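## Task

Take the white pawn and the white king from beside the board and set the pawn on square A3 and the king on square C1, using the letters and numbers printed along the board's edge. All other squares must end with exactly the contents they had at the start. Each piece on the board must finish standing upright and wholly within its square's borders, and must stay that way without the robot holding or supporting it.

## Robot and tools

ROBOT. Two arms, left_arm and right_arm, each ending in a two-finger gripper. Each has six joints, base to hand: waist, shoulder, elbow, forearm roll, wrist pitch, wrist roll. The arm names are labels, not image sides.

FRAME. All poses use one scene frame. Its origin sits on the table surface midway between the arms; +x points out across the table, +z points up, and left_arm is on the +y side. Quaternions are written w first (qw, qx, qy, qz). On the gripper, the fingers extend along its own +z axis and spread apart along its own y axis. end_effector_position is the spot between the pads with fingers shut, roughly 2 cm short of the tips; closing pushes the tips about 10 mm further along gripper +z.

ROW. Every command row is 16 numbers: left_arm x, y, z (metres), qw, qx, qy, qz, opening, then the same eight for right_arm. Both arms must always be filled in. Position and quaternion are absolute targets in the scene frame, not offsets. Opening runs from -1 (shut) to +1 (fully open, 0.084 m). To keep an arm still, resend its full pose and opening from the last result taken before it stopped; to keep a fixed orientation, reuse your own chosen quaternion each time rather than the slightly drifted reported one.

execute_actions(actions): actions is a list; each action is a table of 1 to 15 rows, one row per control step of 1/30 s. A table with fewer than 15 rows repeats its final row until 15 steps (0.5 s) pass. An empty list just returns state and images. Each control step clips the commanded pose to within 70 mm and 16 degrees of the measured one, so a distant target takes several actions; after an action the arm only reaches its last clipped pose. If a target lies over 0.6 m from the gripper's current position along any of the gripper's axes, that action is rejected for both arms; a malformed action, or a first action failing that check against the last reported state, rejects the whole call.

move(target, speed, blocking): target is one 16-number row as above (absolute poses). Each gripper travels a straight line toward its pose, rotating the short way; all arms finish together, taking 0.5 to 10 s and halting at 10 s even if short. speed is the path's top speed in m/s, 0.002 to 0.5, default 0.25; rotation is capped at double that value in rad/s. The opening is applied when the move starts. Paths ignore obstacles and the other arm. Grippers may lag, wander, or overshoot speed, notably near full reach. Faster contact and targets set deeper past a surface push harder. The result adds a move: line giving the ending (done, off_target, moving, held, fault), any limits (paced = the sent pose was clipped; held = a check blocked some steps, after which the arm may surge), and each gripper's remaining distance. With blocking=false you get a reply after 0.5 s while motion continues; call wait or stop before sending new rows or moves.

wait(seconds): 0 to 10; arms keep their last command, and a running move continues, returning early when it ends. stop(): brakes a running move; it needs stopping distance, more at speed; fingers keep moving. zoom_image(camera, region): region is [x0, y0, x1, y1] in pixels of that camera's latest image, at most 504 by 504. finished_scene(scene): give the current scene's number once the goal holds; it is final.

CAMERAS. cam_head_left and cam_head_right are fixed overhead views; cam_left_wrist and cam_right_wrist ride on the hands. All are 504x504. Calibration lines (K, distortion D, T_world_to_cam) are supplied, but real cameras may differ slightly; results list any camera whose numbers changed.

RESULTS. The state line gives each gripper's position, quaternion and velocities; printed positions can be off, more so at long reach. Hand target lines show where the controller is currently steering. Step readings list positions at some steps, with HELD marking steps where an arm's command was held back. A pose unreachable line means the clearance check altered or blocked that arm. grip_measured is the actual finger opening on the -1 to +1 scale.

GRIPPING. To hold a piece, keep commanding an opening well under grip_measured; the gap sets squeeze force (about 24 N per pad for parts up to ~6 cm). Slamming shut can push harder than that. Sending back grip_measured gives a light squeeze. Held pieces may occasionally be jerked, so grip securely.

LIMITS AND FAULTS. Joint ranges (rad): waist -6.283 to 6.283, shoulder -2.059 to 2.094, elbow -3.927 to 0.192, forearm roll -6.283 to 6.283, wrist pitch -1.693 to 3.142, wrist roll -6.283 to 6.283. Load limits (N m): waist 44, shoulder 44, elbow 26.4, forearm roll 26.4, wrist pitch 17.6, wrist roll 17.6, counting held weight. Reaching one triggers a torque fault: the arm backs off, freezes 10 s, and drops the rest of the call. Holding loads warms motors: MOTOR HOT appears at 65 °C, and at 80 °C an OVER-TEMPERATURE FAULT brakes the arm until it cools.

AVOID. Knocking any piece or object off the table, disturbing pieces on other squares, dropping or tipping pieces, leaving pieces overlapping square edges, fast or deep contacts, and letting the two arms collide or press on each other. Release and withdraw so pieces stand on their own.

Each tool is called after "Emit:" as name(argument=value, ...), one argument or row to a line, values as JSON.

## Session

Emit:
execute_actions(
  actions=[],
)

Scene clock: 0.00 s.
left_arm: end_effector_position=(+0.2172, +0.5157, +0.1013) grip_measured=+1.00 end_effector_quat_wxyz=(+0.497, +0.796, -0.197, +0.283) end_effector_velocity=(-0.000, -0.001, -0.000) end_effector_angular_velocity=(-0.002, +0.001, +0.000) | right_arm: end_effector_position=(+0.3051, -0.1249, +0.3161) grip_measured=+1.00 end_effector_quat_wxyz=(-0.277, +0.409, +0.828, -0.266) end_effector_velocity=(+0.000, -0.000, -0.000) end_effector_angular_velocity=(-0.001, +0.001, -0.001)
Joint positions: left_arm=[ 1.097  0.422 -0.984 -0.538  1.7    2.036  0.084] | right_arm=[ 0.695  0.613 -2.173  0.278  2.309 -1.52   0.084]
Joint velocities: left_arm=[ 0.001  0.     0.002  0.001  0.    -0.    -0.   ] | right_arm=[-0.001  0.001  0.    -0.     0.     0.    -0.   ]
Motor temperatures (°C, as the motors report them): left_arm=[26 30 33 33 30 31] | right_arm=[26 26 30 27 30 31]
Hand target (left_arm): +0.217, +0.516, +0.101; +0.497, +0.796, -0.197, +0.283
Hand target (right_arm): +0.305, -0.125, +0.316; -0.277, +0.409, +0.828, -0.266

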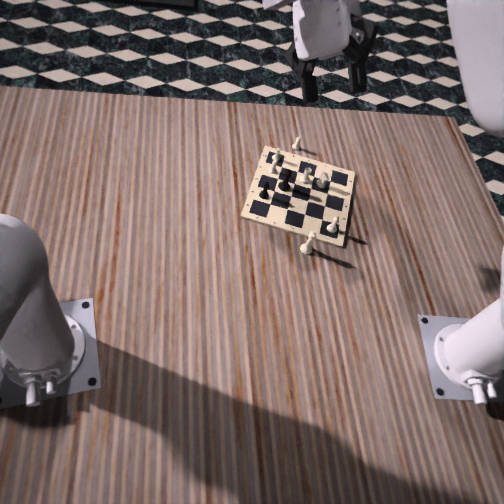

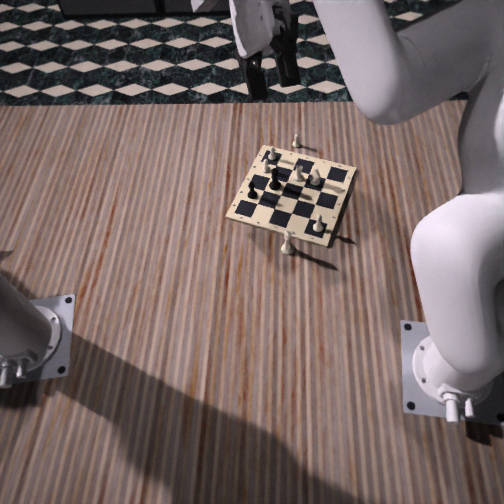

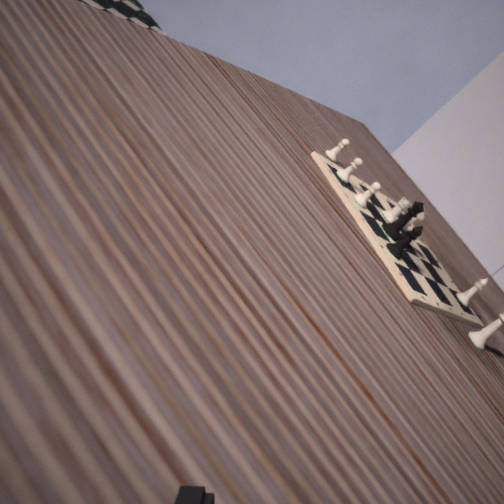

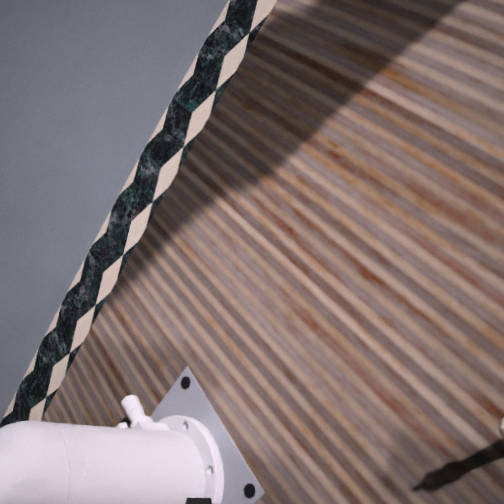

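Emit:
zoom_image(
  camera="cam_head_right",
  region=[220, 125, 364, 260],
)

Emit:
move(
  target=[0.2172,0.5157,0.1013,0.497,0.796,-0.197,0.283,1,0.2,-0.15,0.25,0,0.13,0.99,0,0],
)

Region (220, 125, 364, 260) of cam_head_right's 504x504 image, scaled by 3.500, with more detail than that image has; it fills the top 472 rows of this view, and the rest is white.

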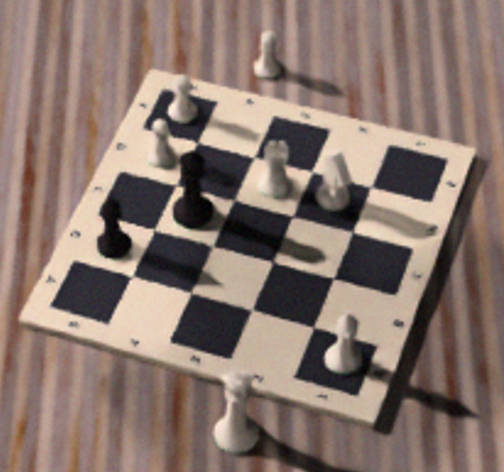

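Scene clock: 18.97 s.
left_arm: end_effector_position=(+0.2172, +0.5157, +0.1013) grip_measured=+1.00 end_effector_quat_wxyz=(+0.497, +0.796, -0.197, +0.283) end_effector_velocity=(-0.000, -0.001, -0.000) end_effector_angular_velocity=(-0.002, +0.001, -0.001) | right_arm: end_effector_position=(+0.2000, -0.1498, +0.2505) grip_measured=-0.01 end_effector_quat_wxyz=(-0.001, +0.131, +0.991, +0.000) end_effector_velocity=(-0.000, -0.001, -0.001) end_effector_angular_velocity=(-0.002, +0.000, +0.002)
Joint positions: left_arm=[ 1.097  0.421 -0.983 -0.538  1.699  2.035  0.084] | right_arm=[ 0.994 -0.445 -0.775  0.002  1.22  -1.983  0.044]
Joint velocities: left_arm=[-0.     0.     0.002  0.001  0.    -0.     0.   ] | right_arm=[ 0.    -0.     0.004 -0.001 -0.002 -0.001 -0.   ]
Motor temperatures (°C, as the motors report them): left_arm=[26 31 34 33 30 31] | right_arm=[26 27 32 27 30 31]
Hand target (left_arm): +0.217, +0.516, +0.101; +0.497, +0.796, -0.197, +0.283
Hand target (right_arm): +0.200, -0.150, +0.251; -0.001, +0.131, +0.991, +0.001
Off the commanded pose (left_arm): 0.000 m, 0 deg.
Off the commanded pose (right_arm): 0.001 m, 0 deg.
move: done
camera_calibration (this result's frames):
cam_left_wrist: T_world_to_cam=[[-0.587074, -0.440162, 0.679413, 0.315874], [-0.767834, 0.0368761, -0.639587, 0.275065], [0.256468, -0.897161, -0.35962, 0.57682], [0, 0, 0, 1]] pos_world=[0.24871, 0.646392, 0.168755]
cam_right_wrist: T_world_to_cam=[[0.279614, 0.959963, 0.0169217, 0.115271], [0.960112, -0.279585, -0.00414821, -0.164119], [0.000748926, 0.0174067, -0.999848, 0.384826], [0, 0, 0, 1]] pos_world=[0.125053, -0.16324, 0.382137]

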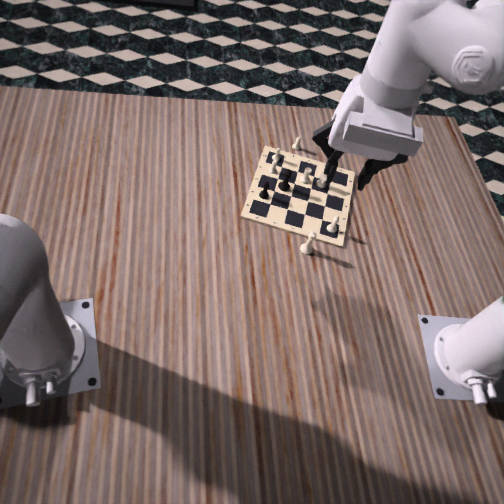

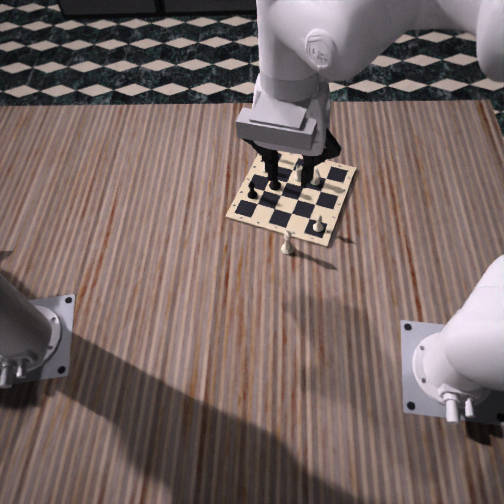

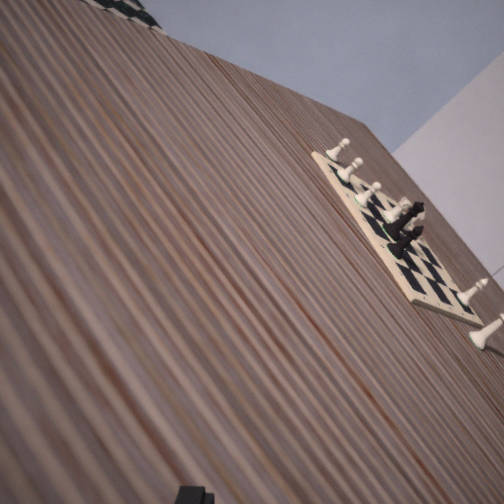

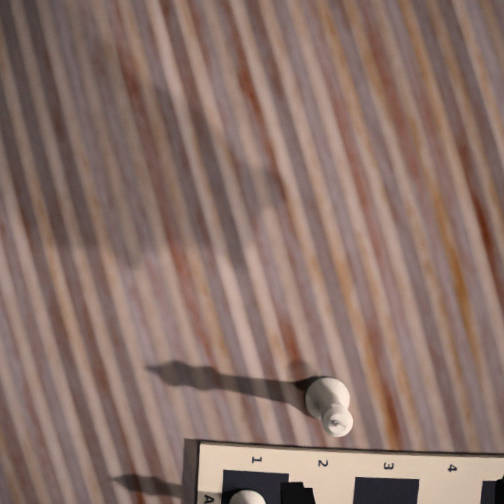

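Emit:
move(
  target=[0.2172,0.5157,0.1013,0.497,0.796,-0.197,0.283,1,0.4,-0.14,0.33,0,0.13,0.99,0,0],
)

Scene clock: 25.83 s.
left_arm: end_effector_position=(+0.2172, +0.5157, +0.1013) grip_measured=+1.00 end_effector_quat_wxyz=(+0.497, +0.796, -0.197, +0.283) end_effector_velocity=(-0.000, -0.001, -0.000) end_effector_angular_velocity=(-0.002, +0.000, +0.000) | right_arm: end_effector_position=(+0.3999, -0.1400, +0.3300) grip_measured=-0.01 end_effector_quat_wxyz=(+0.000, +0.130, +0.992, +0.000) end_effector_velocity=(+0.001, -0.001, +0.001) end_effector_angular_velocity=(-0.000, -0.000, -0.001)
Joint positions: left_arm=[ 1.097  0.421 -0.983 -0.538  1.699  2.035  0.084] | right_arm=[ 0.693  0.093 -1.544 -0.     1.45  -2.285  0.044]
Joint velocities: left_arm=[-0.     0.     0.002 -0.     0.    -0.     0.   ] | right_arm=[-0.002  0.002 -0.006 -0.     0.004 -0.001 -0.   ]
Motor temperatures (°C, as the motors report them): left_arm=[26 31 35 33 30 31] | right_arm=[26 27 33 27 30 31]
Hand target (left_arm): +0.217, +0.516, +0.101; +0.497, +0.796, -0.197, +0.283
Hand target (right_arm): +0.400, -0.140, +0.330; +0.000, +0.130, +0.992, +0.000
Off the commanded pose (left_arm): 0.000 m, 0 deg.
Off the commanded pose (right_arm): 0.000 m, 0 deg.
move: done
camera_calibration (this result's frames):
cam_left_wrist: T_world_to_cam=[[-0.587074, -0.440163, 0.679412, 0.315875], [-0.767833, 0.036875, -0.639588, 0.275066], [0.25647, -0.89716, -0.35962, 0.576819], [0, 0, 0, 1]] pos_world=[0.24871, 0.646393, 0.168756]
cam_right_wrist: T_world_to_cam=[[0.277723, 0.960515, 0.016774, 0.0495086], [0.960658, -0.277725, -0.00226553, -0.353484], [0.00248248, 0.0167432, -0.999857, 0.463183], [0, 0, 0, 1]] pos_world=[0.324677, -0.15348, 0.461485]

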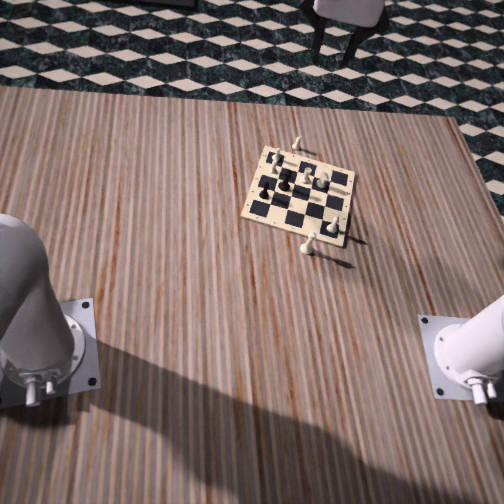

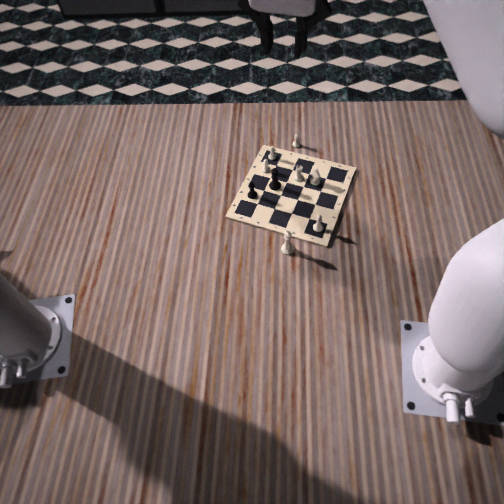

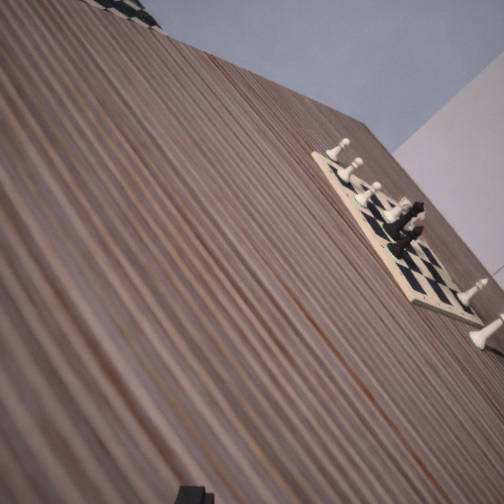

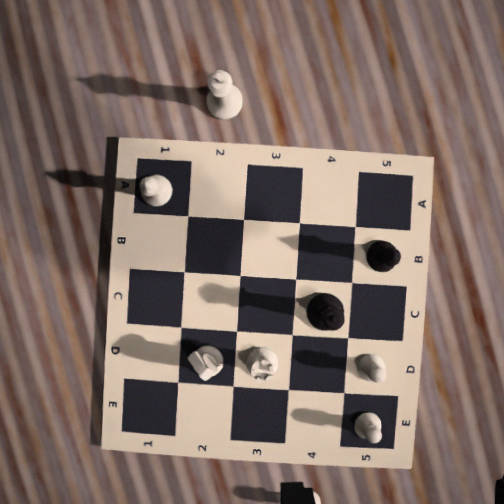

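Emit:
move(
  target=[0.2172,0.5157,0.1013,0.497,0.796,-0.197,0.283,1,0.219,-0.137,0.12,0,0.13,0.99,0,0],
)

Emit:
move(
  target=[0.2172,0.5157,0.1013,0.497,0.796,-0.197,0.283,1,0.219,-0.137,0.038,0,0.13,0.99,0,0],
  speed=0.1,
)

Emit:
move(
  target=[0.2172,0.5157,0.1013,0.497,0.796,-0.197,0.283,1,0.219,-0.137,0.038,0,0.13,0.99,0,-1],
)

Emit:
move(
  target=[0.2172,0.5157,0.1013,0.497,0.796,-0.197,0.283,1,0.219,-0.137,0.13,0,0.13,0.99,0,-1],
)

Emit:
move(
  target=[0.2172,0.5157,0.1013,0.497,0.796,-0.197,0.283,1,0.339,-0.22,0.13,0,0.13,0.99,0,-1],
)

Emit:
move(
  target=[0.2172,0.5157,0.1013,0.497,0.796,-0.197,0.283,1,0.339,-0.22,0.055,0,0.13,0.99,0,-1],
  speed=0.1,
)

Emit:
zoom_image(
  camera="cam_head_left",
  region=[240, 125, 384, 260],
)

Emit:
zoom_image(
  camera="cam_left_wrist",
  region=[300, 100, 504, 360],
)

Scene clock: 48.97 s.
left_arm: end_effector_position=(+0.2172, +0.5157, +0.1013) grip_measured=+1.00 end_effector_quat_wxyz=(+0.497, +0.796, -0.197, +0.283) end_effector_velocity=(+0.000, -0.001, -0.000) end_effector_angular_velocity=(-0.001, +0.001, -0.002) | right_arm: end_effector_position=(+0.2193, -0.1367, +0.1207) grip_measured=-0.01 end_effector_quat_wxyz=(+0.000, +0.131, +0.991, +0.000) end_effector_velocity=(-0.004, -0.004, -0.005) end_effector_angular_velocity=(-0.011, +0.009, +0.001)
Joint positions: left_arm=[ 1.097  0.421 -0.983 -0.538  1.699  2.035  0.084] | right_arm=[ 0.976 -0.195 -0.601 -0.     0.795 -2.     0.044]
Joint velocities: left_arm=[-0.002 -0.     0.002  0.    -0.001 -0.     0.   ] | right_arm=[ 0.002  0.002  0.01  -0.001  0.001  0.001  0.   ]
Motor temperatures (°C, as the motors report them): left_arm=[26 31 35 33 30 31] | right_arm=[26 27 34 27 30 31]
Hand target (left_arm): +0.217, +0.516, +0.101; +0.497, +0.796, -0.197, +0.283
Hand target (right_arm): +0.219, -0.137, +0.120; -0.000, +0.131, +0.991, -0.000
Off the commanded pose (left_arm): 0.000 m, 0 deg.
Off the commanded pose (right_arm): 0.001 m, 0 deg.
move: done
camera_calibration (this result's frames):
cam_left_wrist: T_world_to_cam=[[-0.587074, -0.440163, 0.679412, 0.315875], [-0.767833, 0.036875, -0.639588, 0.275066], [0.25647, -0.89716, -0.35962, 0.576819], [0, 0, 0, 1]] pos_world=[0.24871, 0.646393, 0.168756]
cam_right_wrist: T_world_to_cam=[[0.279719, 0.95993, 0.0170912, 0.0994263], [0.960078, -0.279723, -0.00221003, -0.179777], [0.00265934, 0.0170271, -0.999851, 0.254385], [0, 0, 0, 1]] pos_world=[0.144112, -0.150062, 0.25225]

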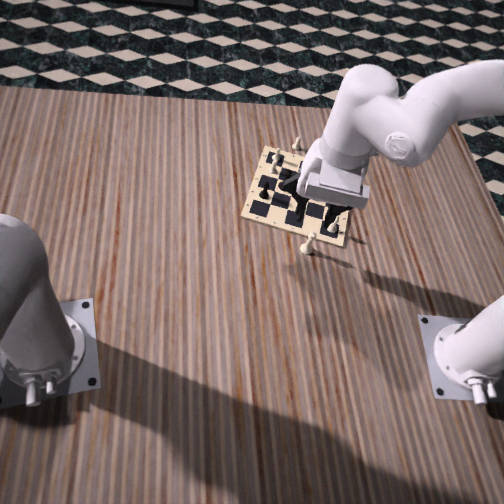

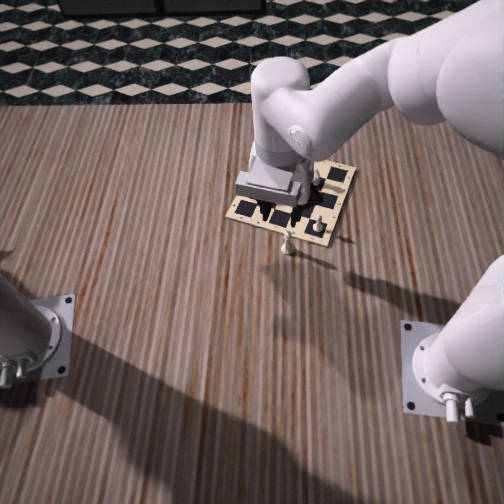

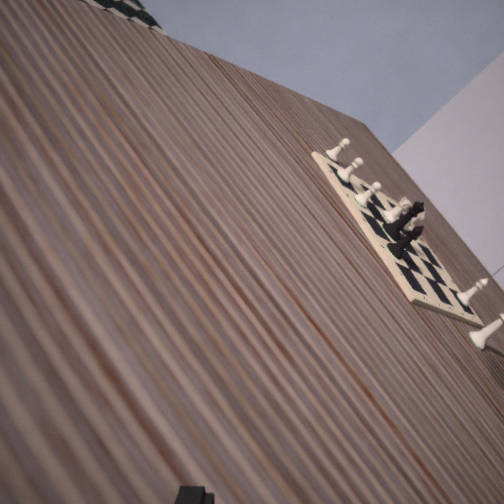

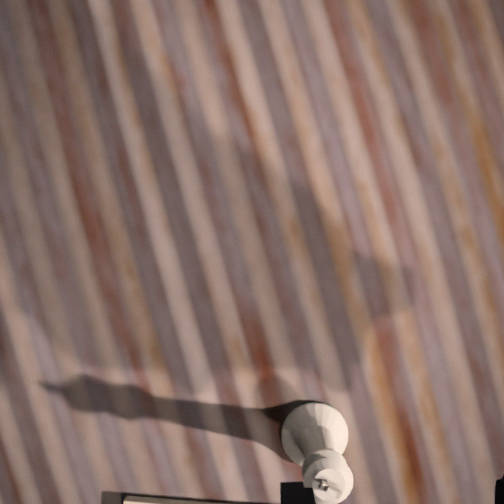

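Scene clock: 50.20 s.
left_arm: end_effector_position=(+0.2172, +0.5157, +0.1013) grip_measured=+1.00 end_effector_quat_wxyz=(+0.497, +0.796, -0.197, +0.283) end_effector_velocity=(+0.000, +0.000, +0.000) end_effector_angular_velocity=(+0.002, -0.001, -0.000) | right_arm: end_effector_position=(+0.2192, -0.1369, +0.0383) grip_measured=-0.01 end_effector_quat_wxyz=(+0.000, +0.130, +0.991, +0.000) end_effector_velocity=(-0.002, -0.002, -0.002) end_effector_angular_velocity=(-0.005, +0.005, -0.001)
Joint positions: left_arm=[ 1.097  0.421 -0.983 -0.538  1.699  2.035  0.084] | right_arm=[ 0.976  0.025 -0.538 -0.001  0.512 -2.     0.044]
Joint velocities: left_arm=[-0.001 -0.    -0.001 -0.001 -0.     0.     0.   ] | right_arm=[-0.001  0.002  0.004  0.001  0.001 -0.    -0.   ]
Motor temperatures (°C, as the motors report them): left_arm=[26 31 35 33 30 31] | right_arm=[26 27 34 27 30 31]
Hand target (left_arm): +0.217, +0.516, +0.101; +0.497, +0.796, -0.197, +0.283
Hand target (right_arm): +0.219, -0.137, +0.038; +0.000, +0.130, +0.991, -0.000
Off the commanded pose (left_arm): 0.000 m, 0 deg.
Off the commanded pose (right_arm): 0.000 m, 0 deg.
move: done
camera_calibration (this result's frames):
cam_left_wrist: T_world_to_cam=[[-0.587074, -0.440163, 0.679412, 0.315875], [-0.767833, 0.0368749, -0.639588, 0.275066], [0.25647, -0.89716, -0.35962, 0.576819], [0, 0, 0, 1]] pos_world=[0.24871, 0.646393, 0.168756]
cam_right_wrist: T_world_to_cam=[[0.278745, 0.960216, 0.0169133, 0.101262], [0.960361, -0.27875, -0.00209471, -0.179842], [0.00270322, 0.0168268, -0.999855, 0.171918], [0, 0, 0, 1]] pos_world=[0.144022, -0.150257, 0.169803]

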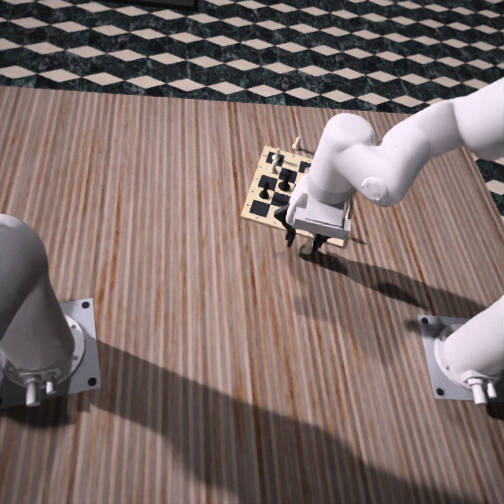

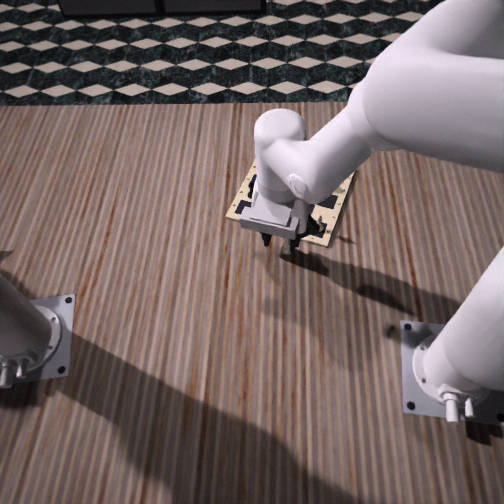

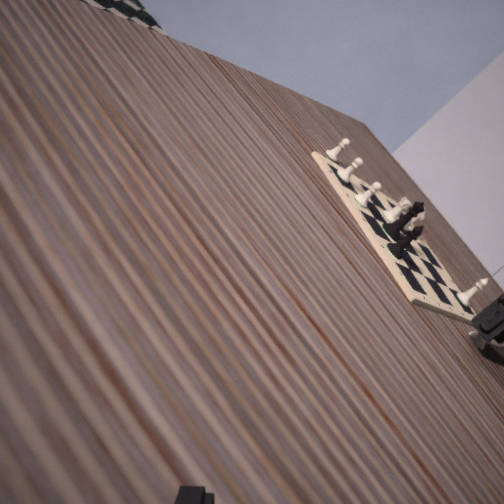

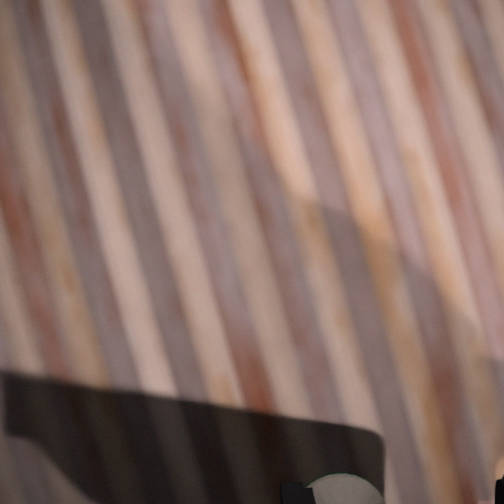

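Scene clock: 50.90 s.
left_arm: end_effector_position=(+0.2172, +0.5157, +0.1013) grip_measured=+1.00 end_effector_quat_wxyz=(+0.497, +0.796, -0.197, +0.283) end_effector_velocity=(+0.000, +0.001, +0.000) end_effector_angular_velocity=(+0.002, +0.000, -0.001) | right_arm: end_effector_position=(+0.2190, -0.1370, +0.0381) grip_measured=-0.69 end_effector_quat_wxyz=(+0.000, +0.130, +0.991, +0.000) end_effector_velocity=(-0.000, +0.000, +0.000) end_effector_angular_velocity=(-0.000, +0.000, +0.001)
Joint positions: left_arm=[ 1.097  0.421 -0.983 -0.538  1.699  2.035  0.084] | right_arm=[ 0.977  0.025 -0.538  0.     0.512 -2.001  0.014]
Joint velocities: left_arm=[-0.     0.    -0.002  0.001  0.    -0.     0.   ] | right_arm=[ 0. -0. -0.  0.  0. -0. -0.]
Motor temperatures (°C, as the motors report them): left_arm=[26 31 35 33 30 31] | right_arm=[26 27 34 27 30 31]
Hand target (left_arm): +0.217, +0.516, +0.101; +0.497, +0.796, -0.197, +0.283
Hand target (right_arm): +0.219, -0.137, +0.038; +0.000, +0.130, +0.991, -0.000
Off the commanded pose (left_arm): 0.000 m, 0 deg.
Off the commanded pose (right_arm): 0.000 m, 0 deg.
move: done
camera_calibration (this result's frames):
cam_left_wrist: T_world_to_cam=[[-0.587074, -0.440163, 0.679412, 0.315875], [-0.767833, 0.036875, -0.639588, 0.275066], [0.256469, -0.89716, -0.35962, 0.576819], [0, 0, 0, 1]] pos_world=[0.24871, 0.646393, 0.168756]
cam_right_wrist: T_world_to_cam=[[0.278523, 0.960291, 0.0163273, 0.101485], [0.960428, -0.278517, -0.00271431, -0.179635], [0.00194091, 0.0164372, -0.999863, 0.171795], [0, 0, 0, 1]] pos_world=[0.143927, -0.15031, 0.169627]

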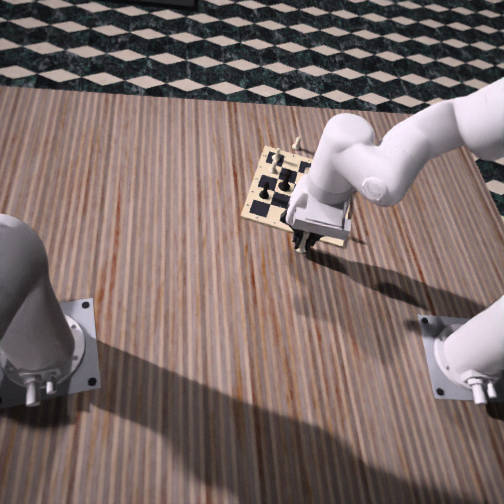

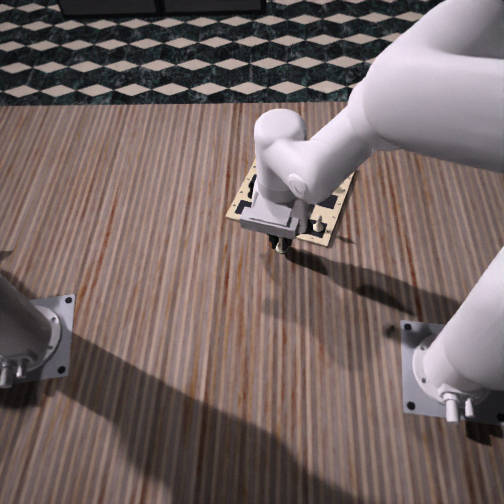

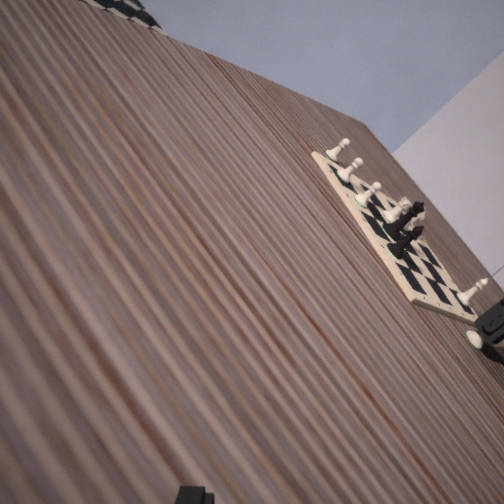

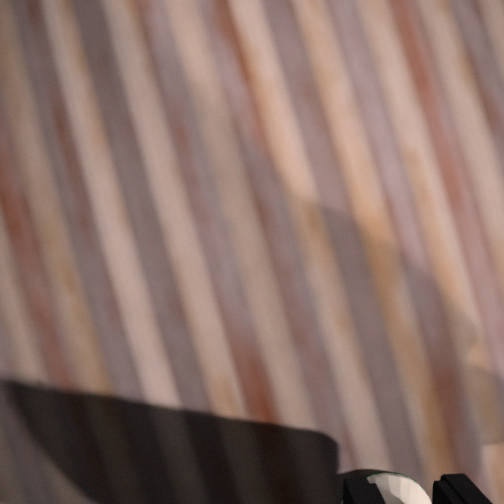

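Scene clock: 51.77 s.
left_arm: end_effector_position=(+0.2172, +0.5157, +0.1013) grip_measured=+1.00 end_effector_quat_wxyz=(+0.497, +0.796, -0.197, +0.283) end_effector_velocity=(+0.000, -0.001, +0.000) end_effector_angular_velocity=(-0.004, -0.000, -0.001) | right_arm: end_effector_position=(+0.2187, -0.1372, +0.1294) grip_measured=-0.69 end_effector_quat_wxyz=(-0.001, +0.130, +0.992, -0.001) end_effector_velocity=(+0.003, +0.003, +0.005) end_effector_angular_velocity=(+0.010, -0.008, -0.000)
Joint positions: left_arm=[ 1.097  0.421 -0.983 -0.538  1.699  2.035  0.084] | right_arm=[ 0.977 -0.214 -0.612  0.001  0.827 -2.002  0.014]
Joint velocities: left_arm=[-0.001  0.     0.003 -0.001  0.001  0.001  0.   ] | right_arm=[-0.    -0.005 -0.008  0.     0.    -0.001 -0.   ]
Motor temperatures (°C, as the motors report them): left_arm=[26 31 35 33 30 31] | right_arm=[26 27 34 27 30 31]
Hand target (left_arm): +0.217, +0.516, +0.101; +0.497, +0.796, -0.197, +0.283
Hand target (right_arm): +0.219, -0.137, +0.130; -0.000, +0.130, +0.992, +0.000
Off the commanded pose (left_arm): 0.000 m, 0 deg.
Off the commanded pose (right_arm): 0.001 m, 0 deg.
move: done
camera_calibration (this result's frames):
cam_left_wrist: T_world_to_cam=[[-0.587074, -0.440163, 0.679412, 0.315875], [-0.767833, 0.0368749, -0.639588, 0.275066], [0.25647, -0.89716, -0.35962, 0.576819], [0, 0, 0, 1]] pos_world=[0.24871, 0.646393, 0.168756]
cam_right_wrist: T_world_to_cam=[[0.278271, 0.960387, 0.0148687, 0.100574], [0.960502, -0.278246, -0.00375928, -0.178966], [0.000526802, 0.0153276, -0.999882, 0.263336], [0, 0, 0, 1]] pos_world=[0.143771, -0.150423, 0.261137]

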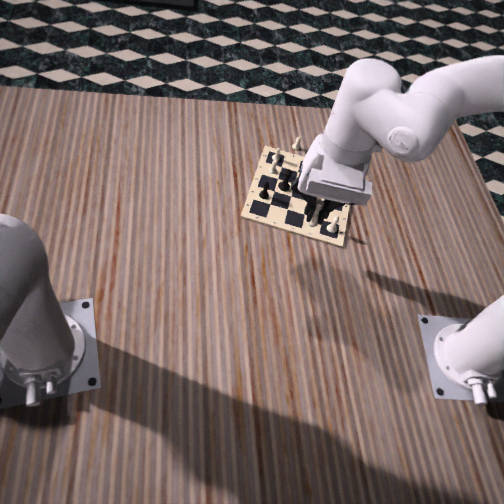

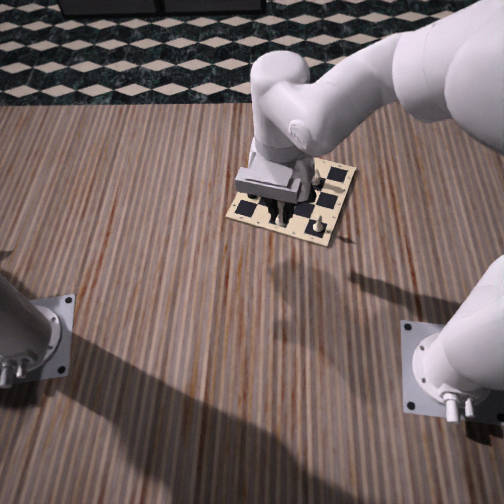

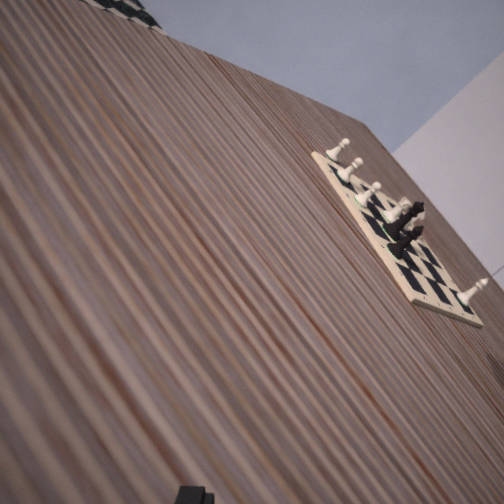

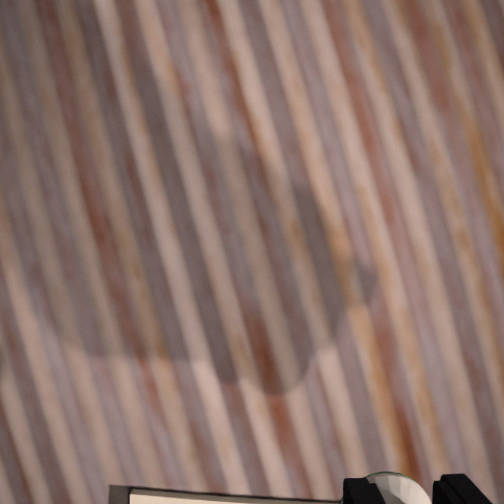

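Scene clock: 52.73 s.
left_arm: end_effector_position=(+0.2172, +0.5157, +0.1013) grip_measured=+1.00 end_effector_quat_wxyz=(+0.497, +0.796, -0.197, +0.283) end_effector_velocity=(+0.000, +0.000, +0.000) end_effector_angular_velocity=(-0.000, -0.000, +0.001) | right_arm: end_effector_position=(+0.3387, -0.2199, +0.1299) grip_measured=-0.69 end_effector_quat_wxyz=(+0.000, +0.130, +0.992, +0.000) end_effector_velocity=(+0.001, +0.000, +0.001) end_effector_angular_velocity=(+0.001, -0.001, +0.003)
Joint positions: left_arm=[ 1.097  0.421 -0.983 -0.538  1.699  2.035  0.084] | right_arm=[ 0.616 -0.083 -0.748 -0.     0.831 -2.362  0.014]
Joint velocities: left_arm=[ 0.    -0.     0.    -0.001 -0.     0.     0.   ] | right_arm=[ 0.    -0.    -0.002  0.     0.002 -0.003  0.   ]
Motor temperatures (°C, as the motors report them): left_arm=[26 31 35 33 30 31] | right_arm=[26 27 34 27 30 31]
Hand target (left_arm): +0.217, +0.516, +0.101; +0.497, +0.796, -0.197, +0.283
Hand target (right_arm): +0.339, -0.220, +0.130; +0.000, +0.130, +0.991, +0.000
Off the commanded pose (left_arm): 0.000 m, 0 deg.
Off the commanded pose (right_arm): 0.000 m, 0 deg.
move: done
camera_calibration (this result's frames):
cam_left_wrist: T_world_to_cam=[[-0.587074, -0.440163, 0.679412, 0.315875], [-0.767833, 0.0368749, -0.639588, 0.275066], [0.25647, -0.89716, -0.35962, 0.576819], [0, 0, 0, 1]] pos_world=[0.24871, 0.646393, 0.168756]
cam_right_wrist: T_world_to_cam=[[0.277721, 0.960524, 0.0162761, 0.146593], [0.960659, -0.277719, -0.00243795, -0.317378], [0.00217848, 0.0163128, -0.999865, 0.264678], [0, 0, 0, 1]] pos_world=[0.263603, -0.233265, 0.261483]

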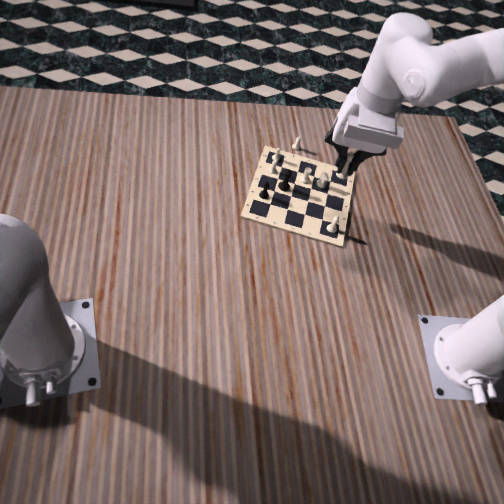

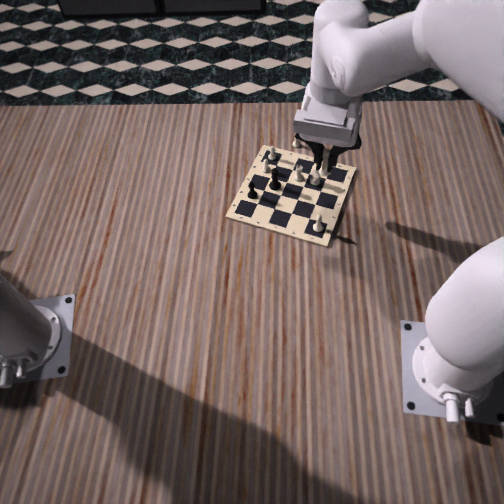

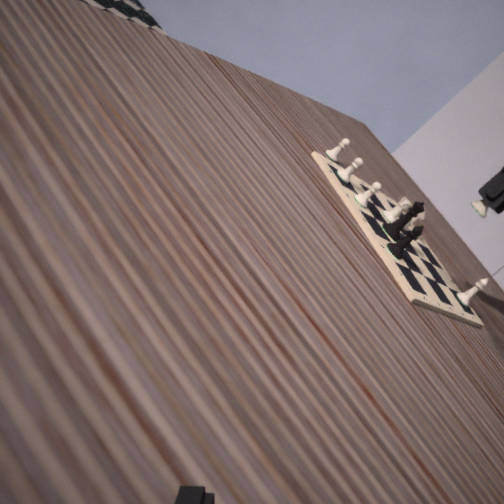

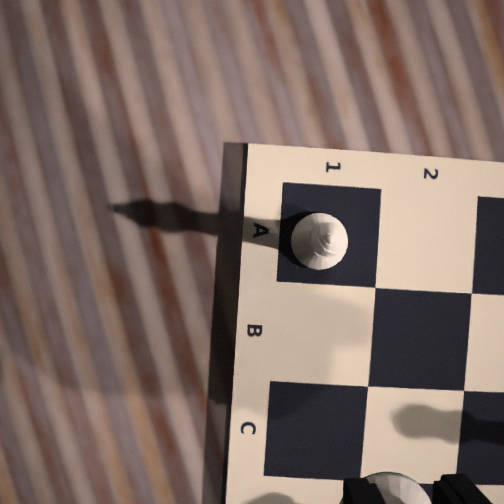

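Scene clock: 53.87 s.
left_arm: end_effector_position=(+0.2172, +0.5157, +0.1013) grip_measured=+1.00 end_effector_quat_wxyz=(+0.497, +0.796, -0.197, +0.283) end_effector_velocity=(+0.000, +0.000, +0.000) end_effector_angular_velocity=(+0.001, -0.001, +0.001) | right_arm: end_effector_position=(+0.3393, -0.2199, +0.0554) grip_measured=-0.69 end_effector_quat_wxyz=(+0.000, +0.130, +0.991, +0.000) end_effector_velocity=(-0.003, -0.001, -0.003) end_effector_angular_velocity=(-0.004, +0.006, +0.001)
Joint positions: left_arm=[ 1.097  0.421 -0.983 -0.538  1.699  2.035  0.084] | right_arm=[ 0.615  0.087 -0.686 -0.     0.599 -2.362  0.014]
Joint velocities: left_arm=[ 0.001  0.    -0.001 -0.     0.     0.     0.   ] | right_arm=[ 0.001  0.003  0.005 -0.    -0.001  0.    -0.   ]
Motor temperatures (°C, as the motors report them): left_arm=[26 31 35 33 30 31] | right_arm=[26 27 34 27 30 31]
Hand target (left_arm): +0.217, +0.516, +0.101; +0.497, +0.796, -0.197, +0.283
Hand target (right_arm): +0.339, -0.220, +0.055; +0.000, +0.130, +0.991, -0.000
Off the commanded pose (left_arm): 0.000 m, 0 deg.
Off the commanded pose (right_arm): 0.000 m, 0 deg.
move: done
camera_calibration (this result's frames):
cam_left_wrist: T_world_to_cam=[[-0.587074, -0.440163, 0.679412, 0.315875], [-0.767833, 0.0368751, -0.639588, 0.275066], [0.25647, -0.89716, -0.35962, 0.576819], [0, 0, 0, 1]] pos_world=[0.24871, 0.646393, 0.168756]
cam_right_wrist: T_world_to_cam=[[0.27871, 0.96023, 0.016725, 0.147301], [0.960371, -0.278719, -0.00187544, -0.318249], [0.00286073, 0.0165849, -0.999858, 0.189949], [0, 0, 0, 1]] pos_world=[0.264039, -0.233295, 0.186861]

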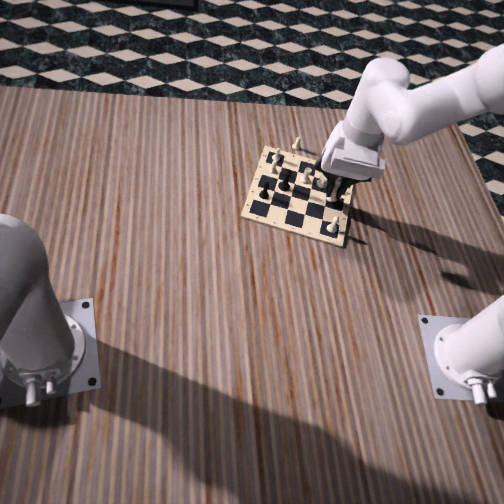

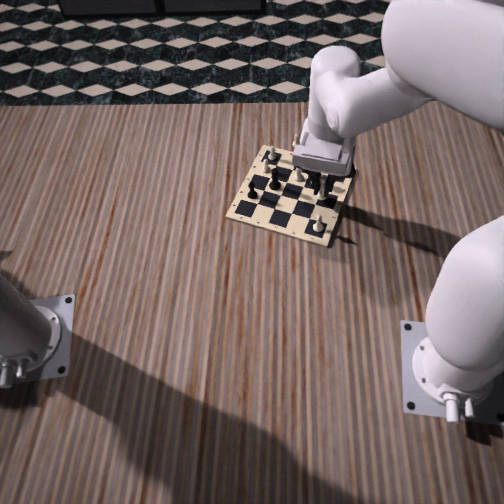

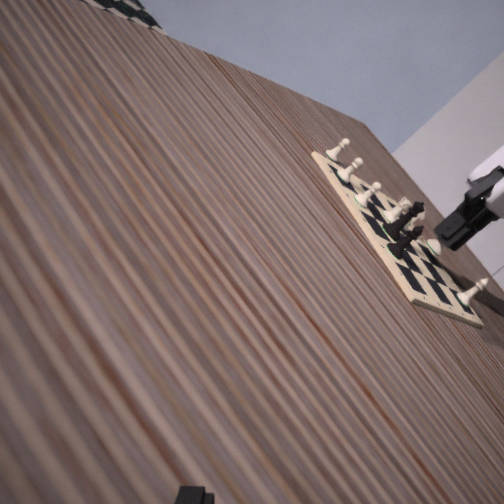

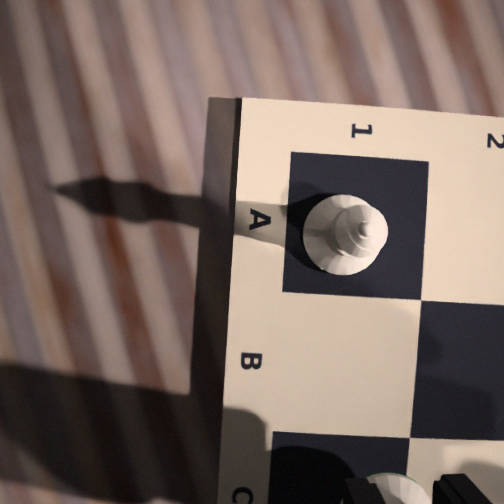

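Region (240, 125, 384, 260) of cam_head_left's 504x504 image, scaled by 3.500, with more detail than that image has; it fills the top 472 rows of this view, and the rest is white.

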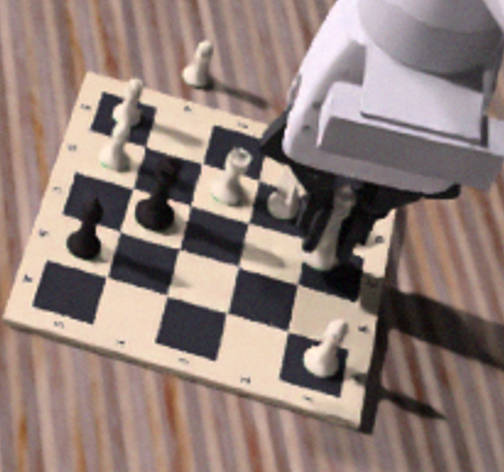

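Region (300, 100, 504, 360) of cam_left_wrist's 504x504 image, scaled by 1.938, with more detail than that image has; it fills the left 395 columns of this view, and the rest is white.

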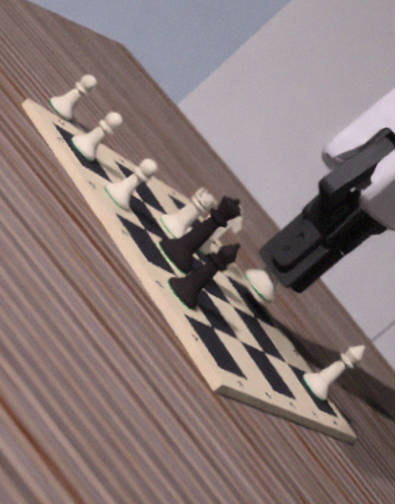

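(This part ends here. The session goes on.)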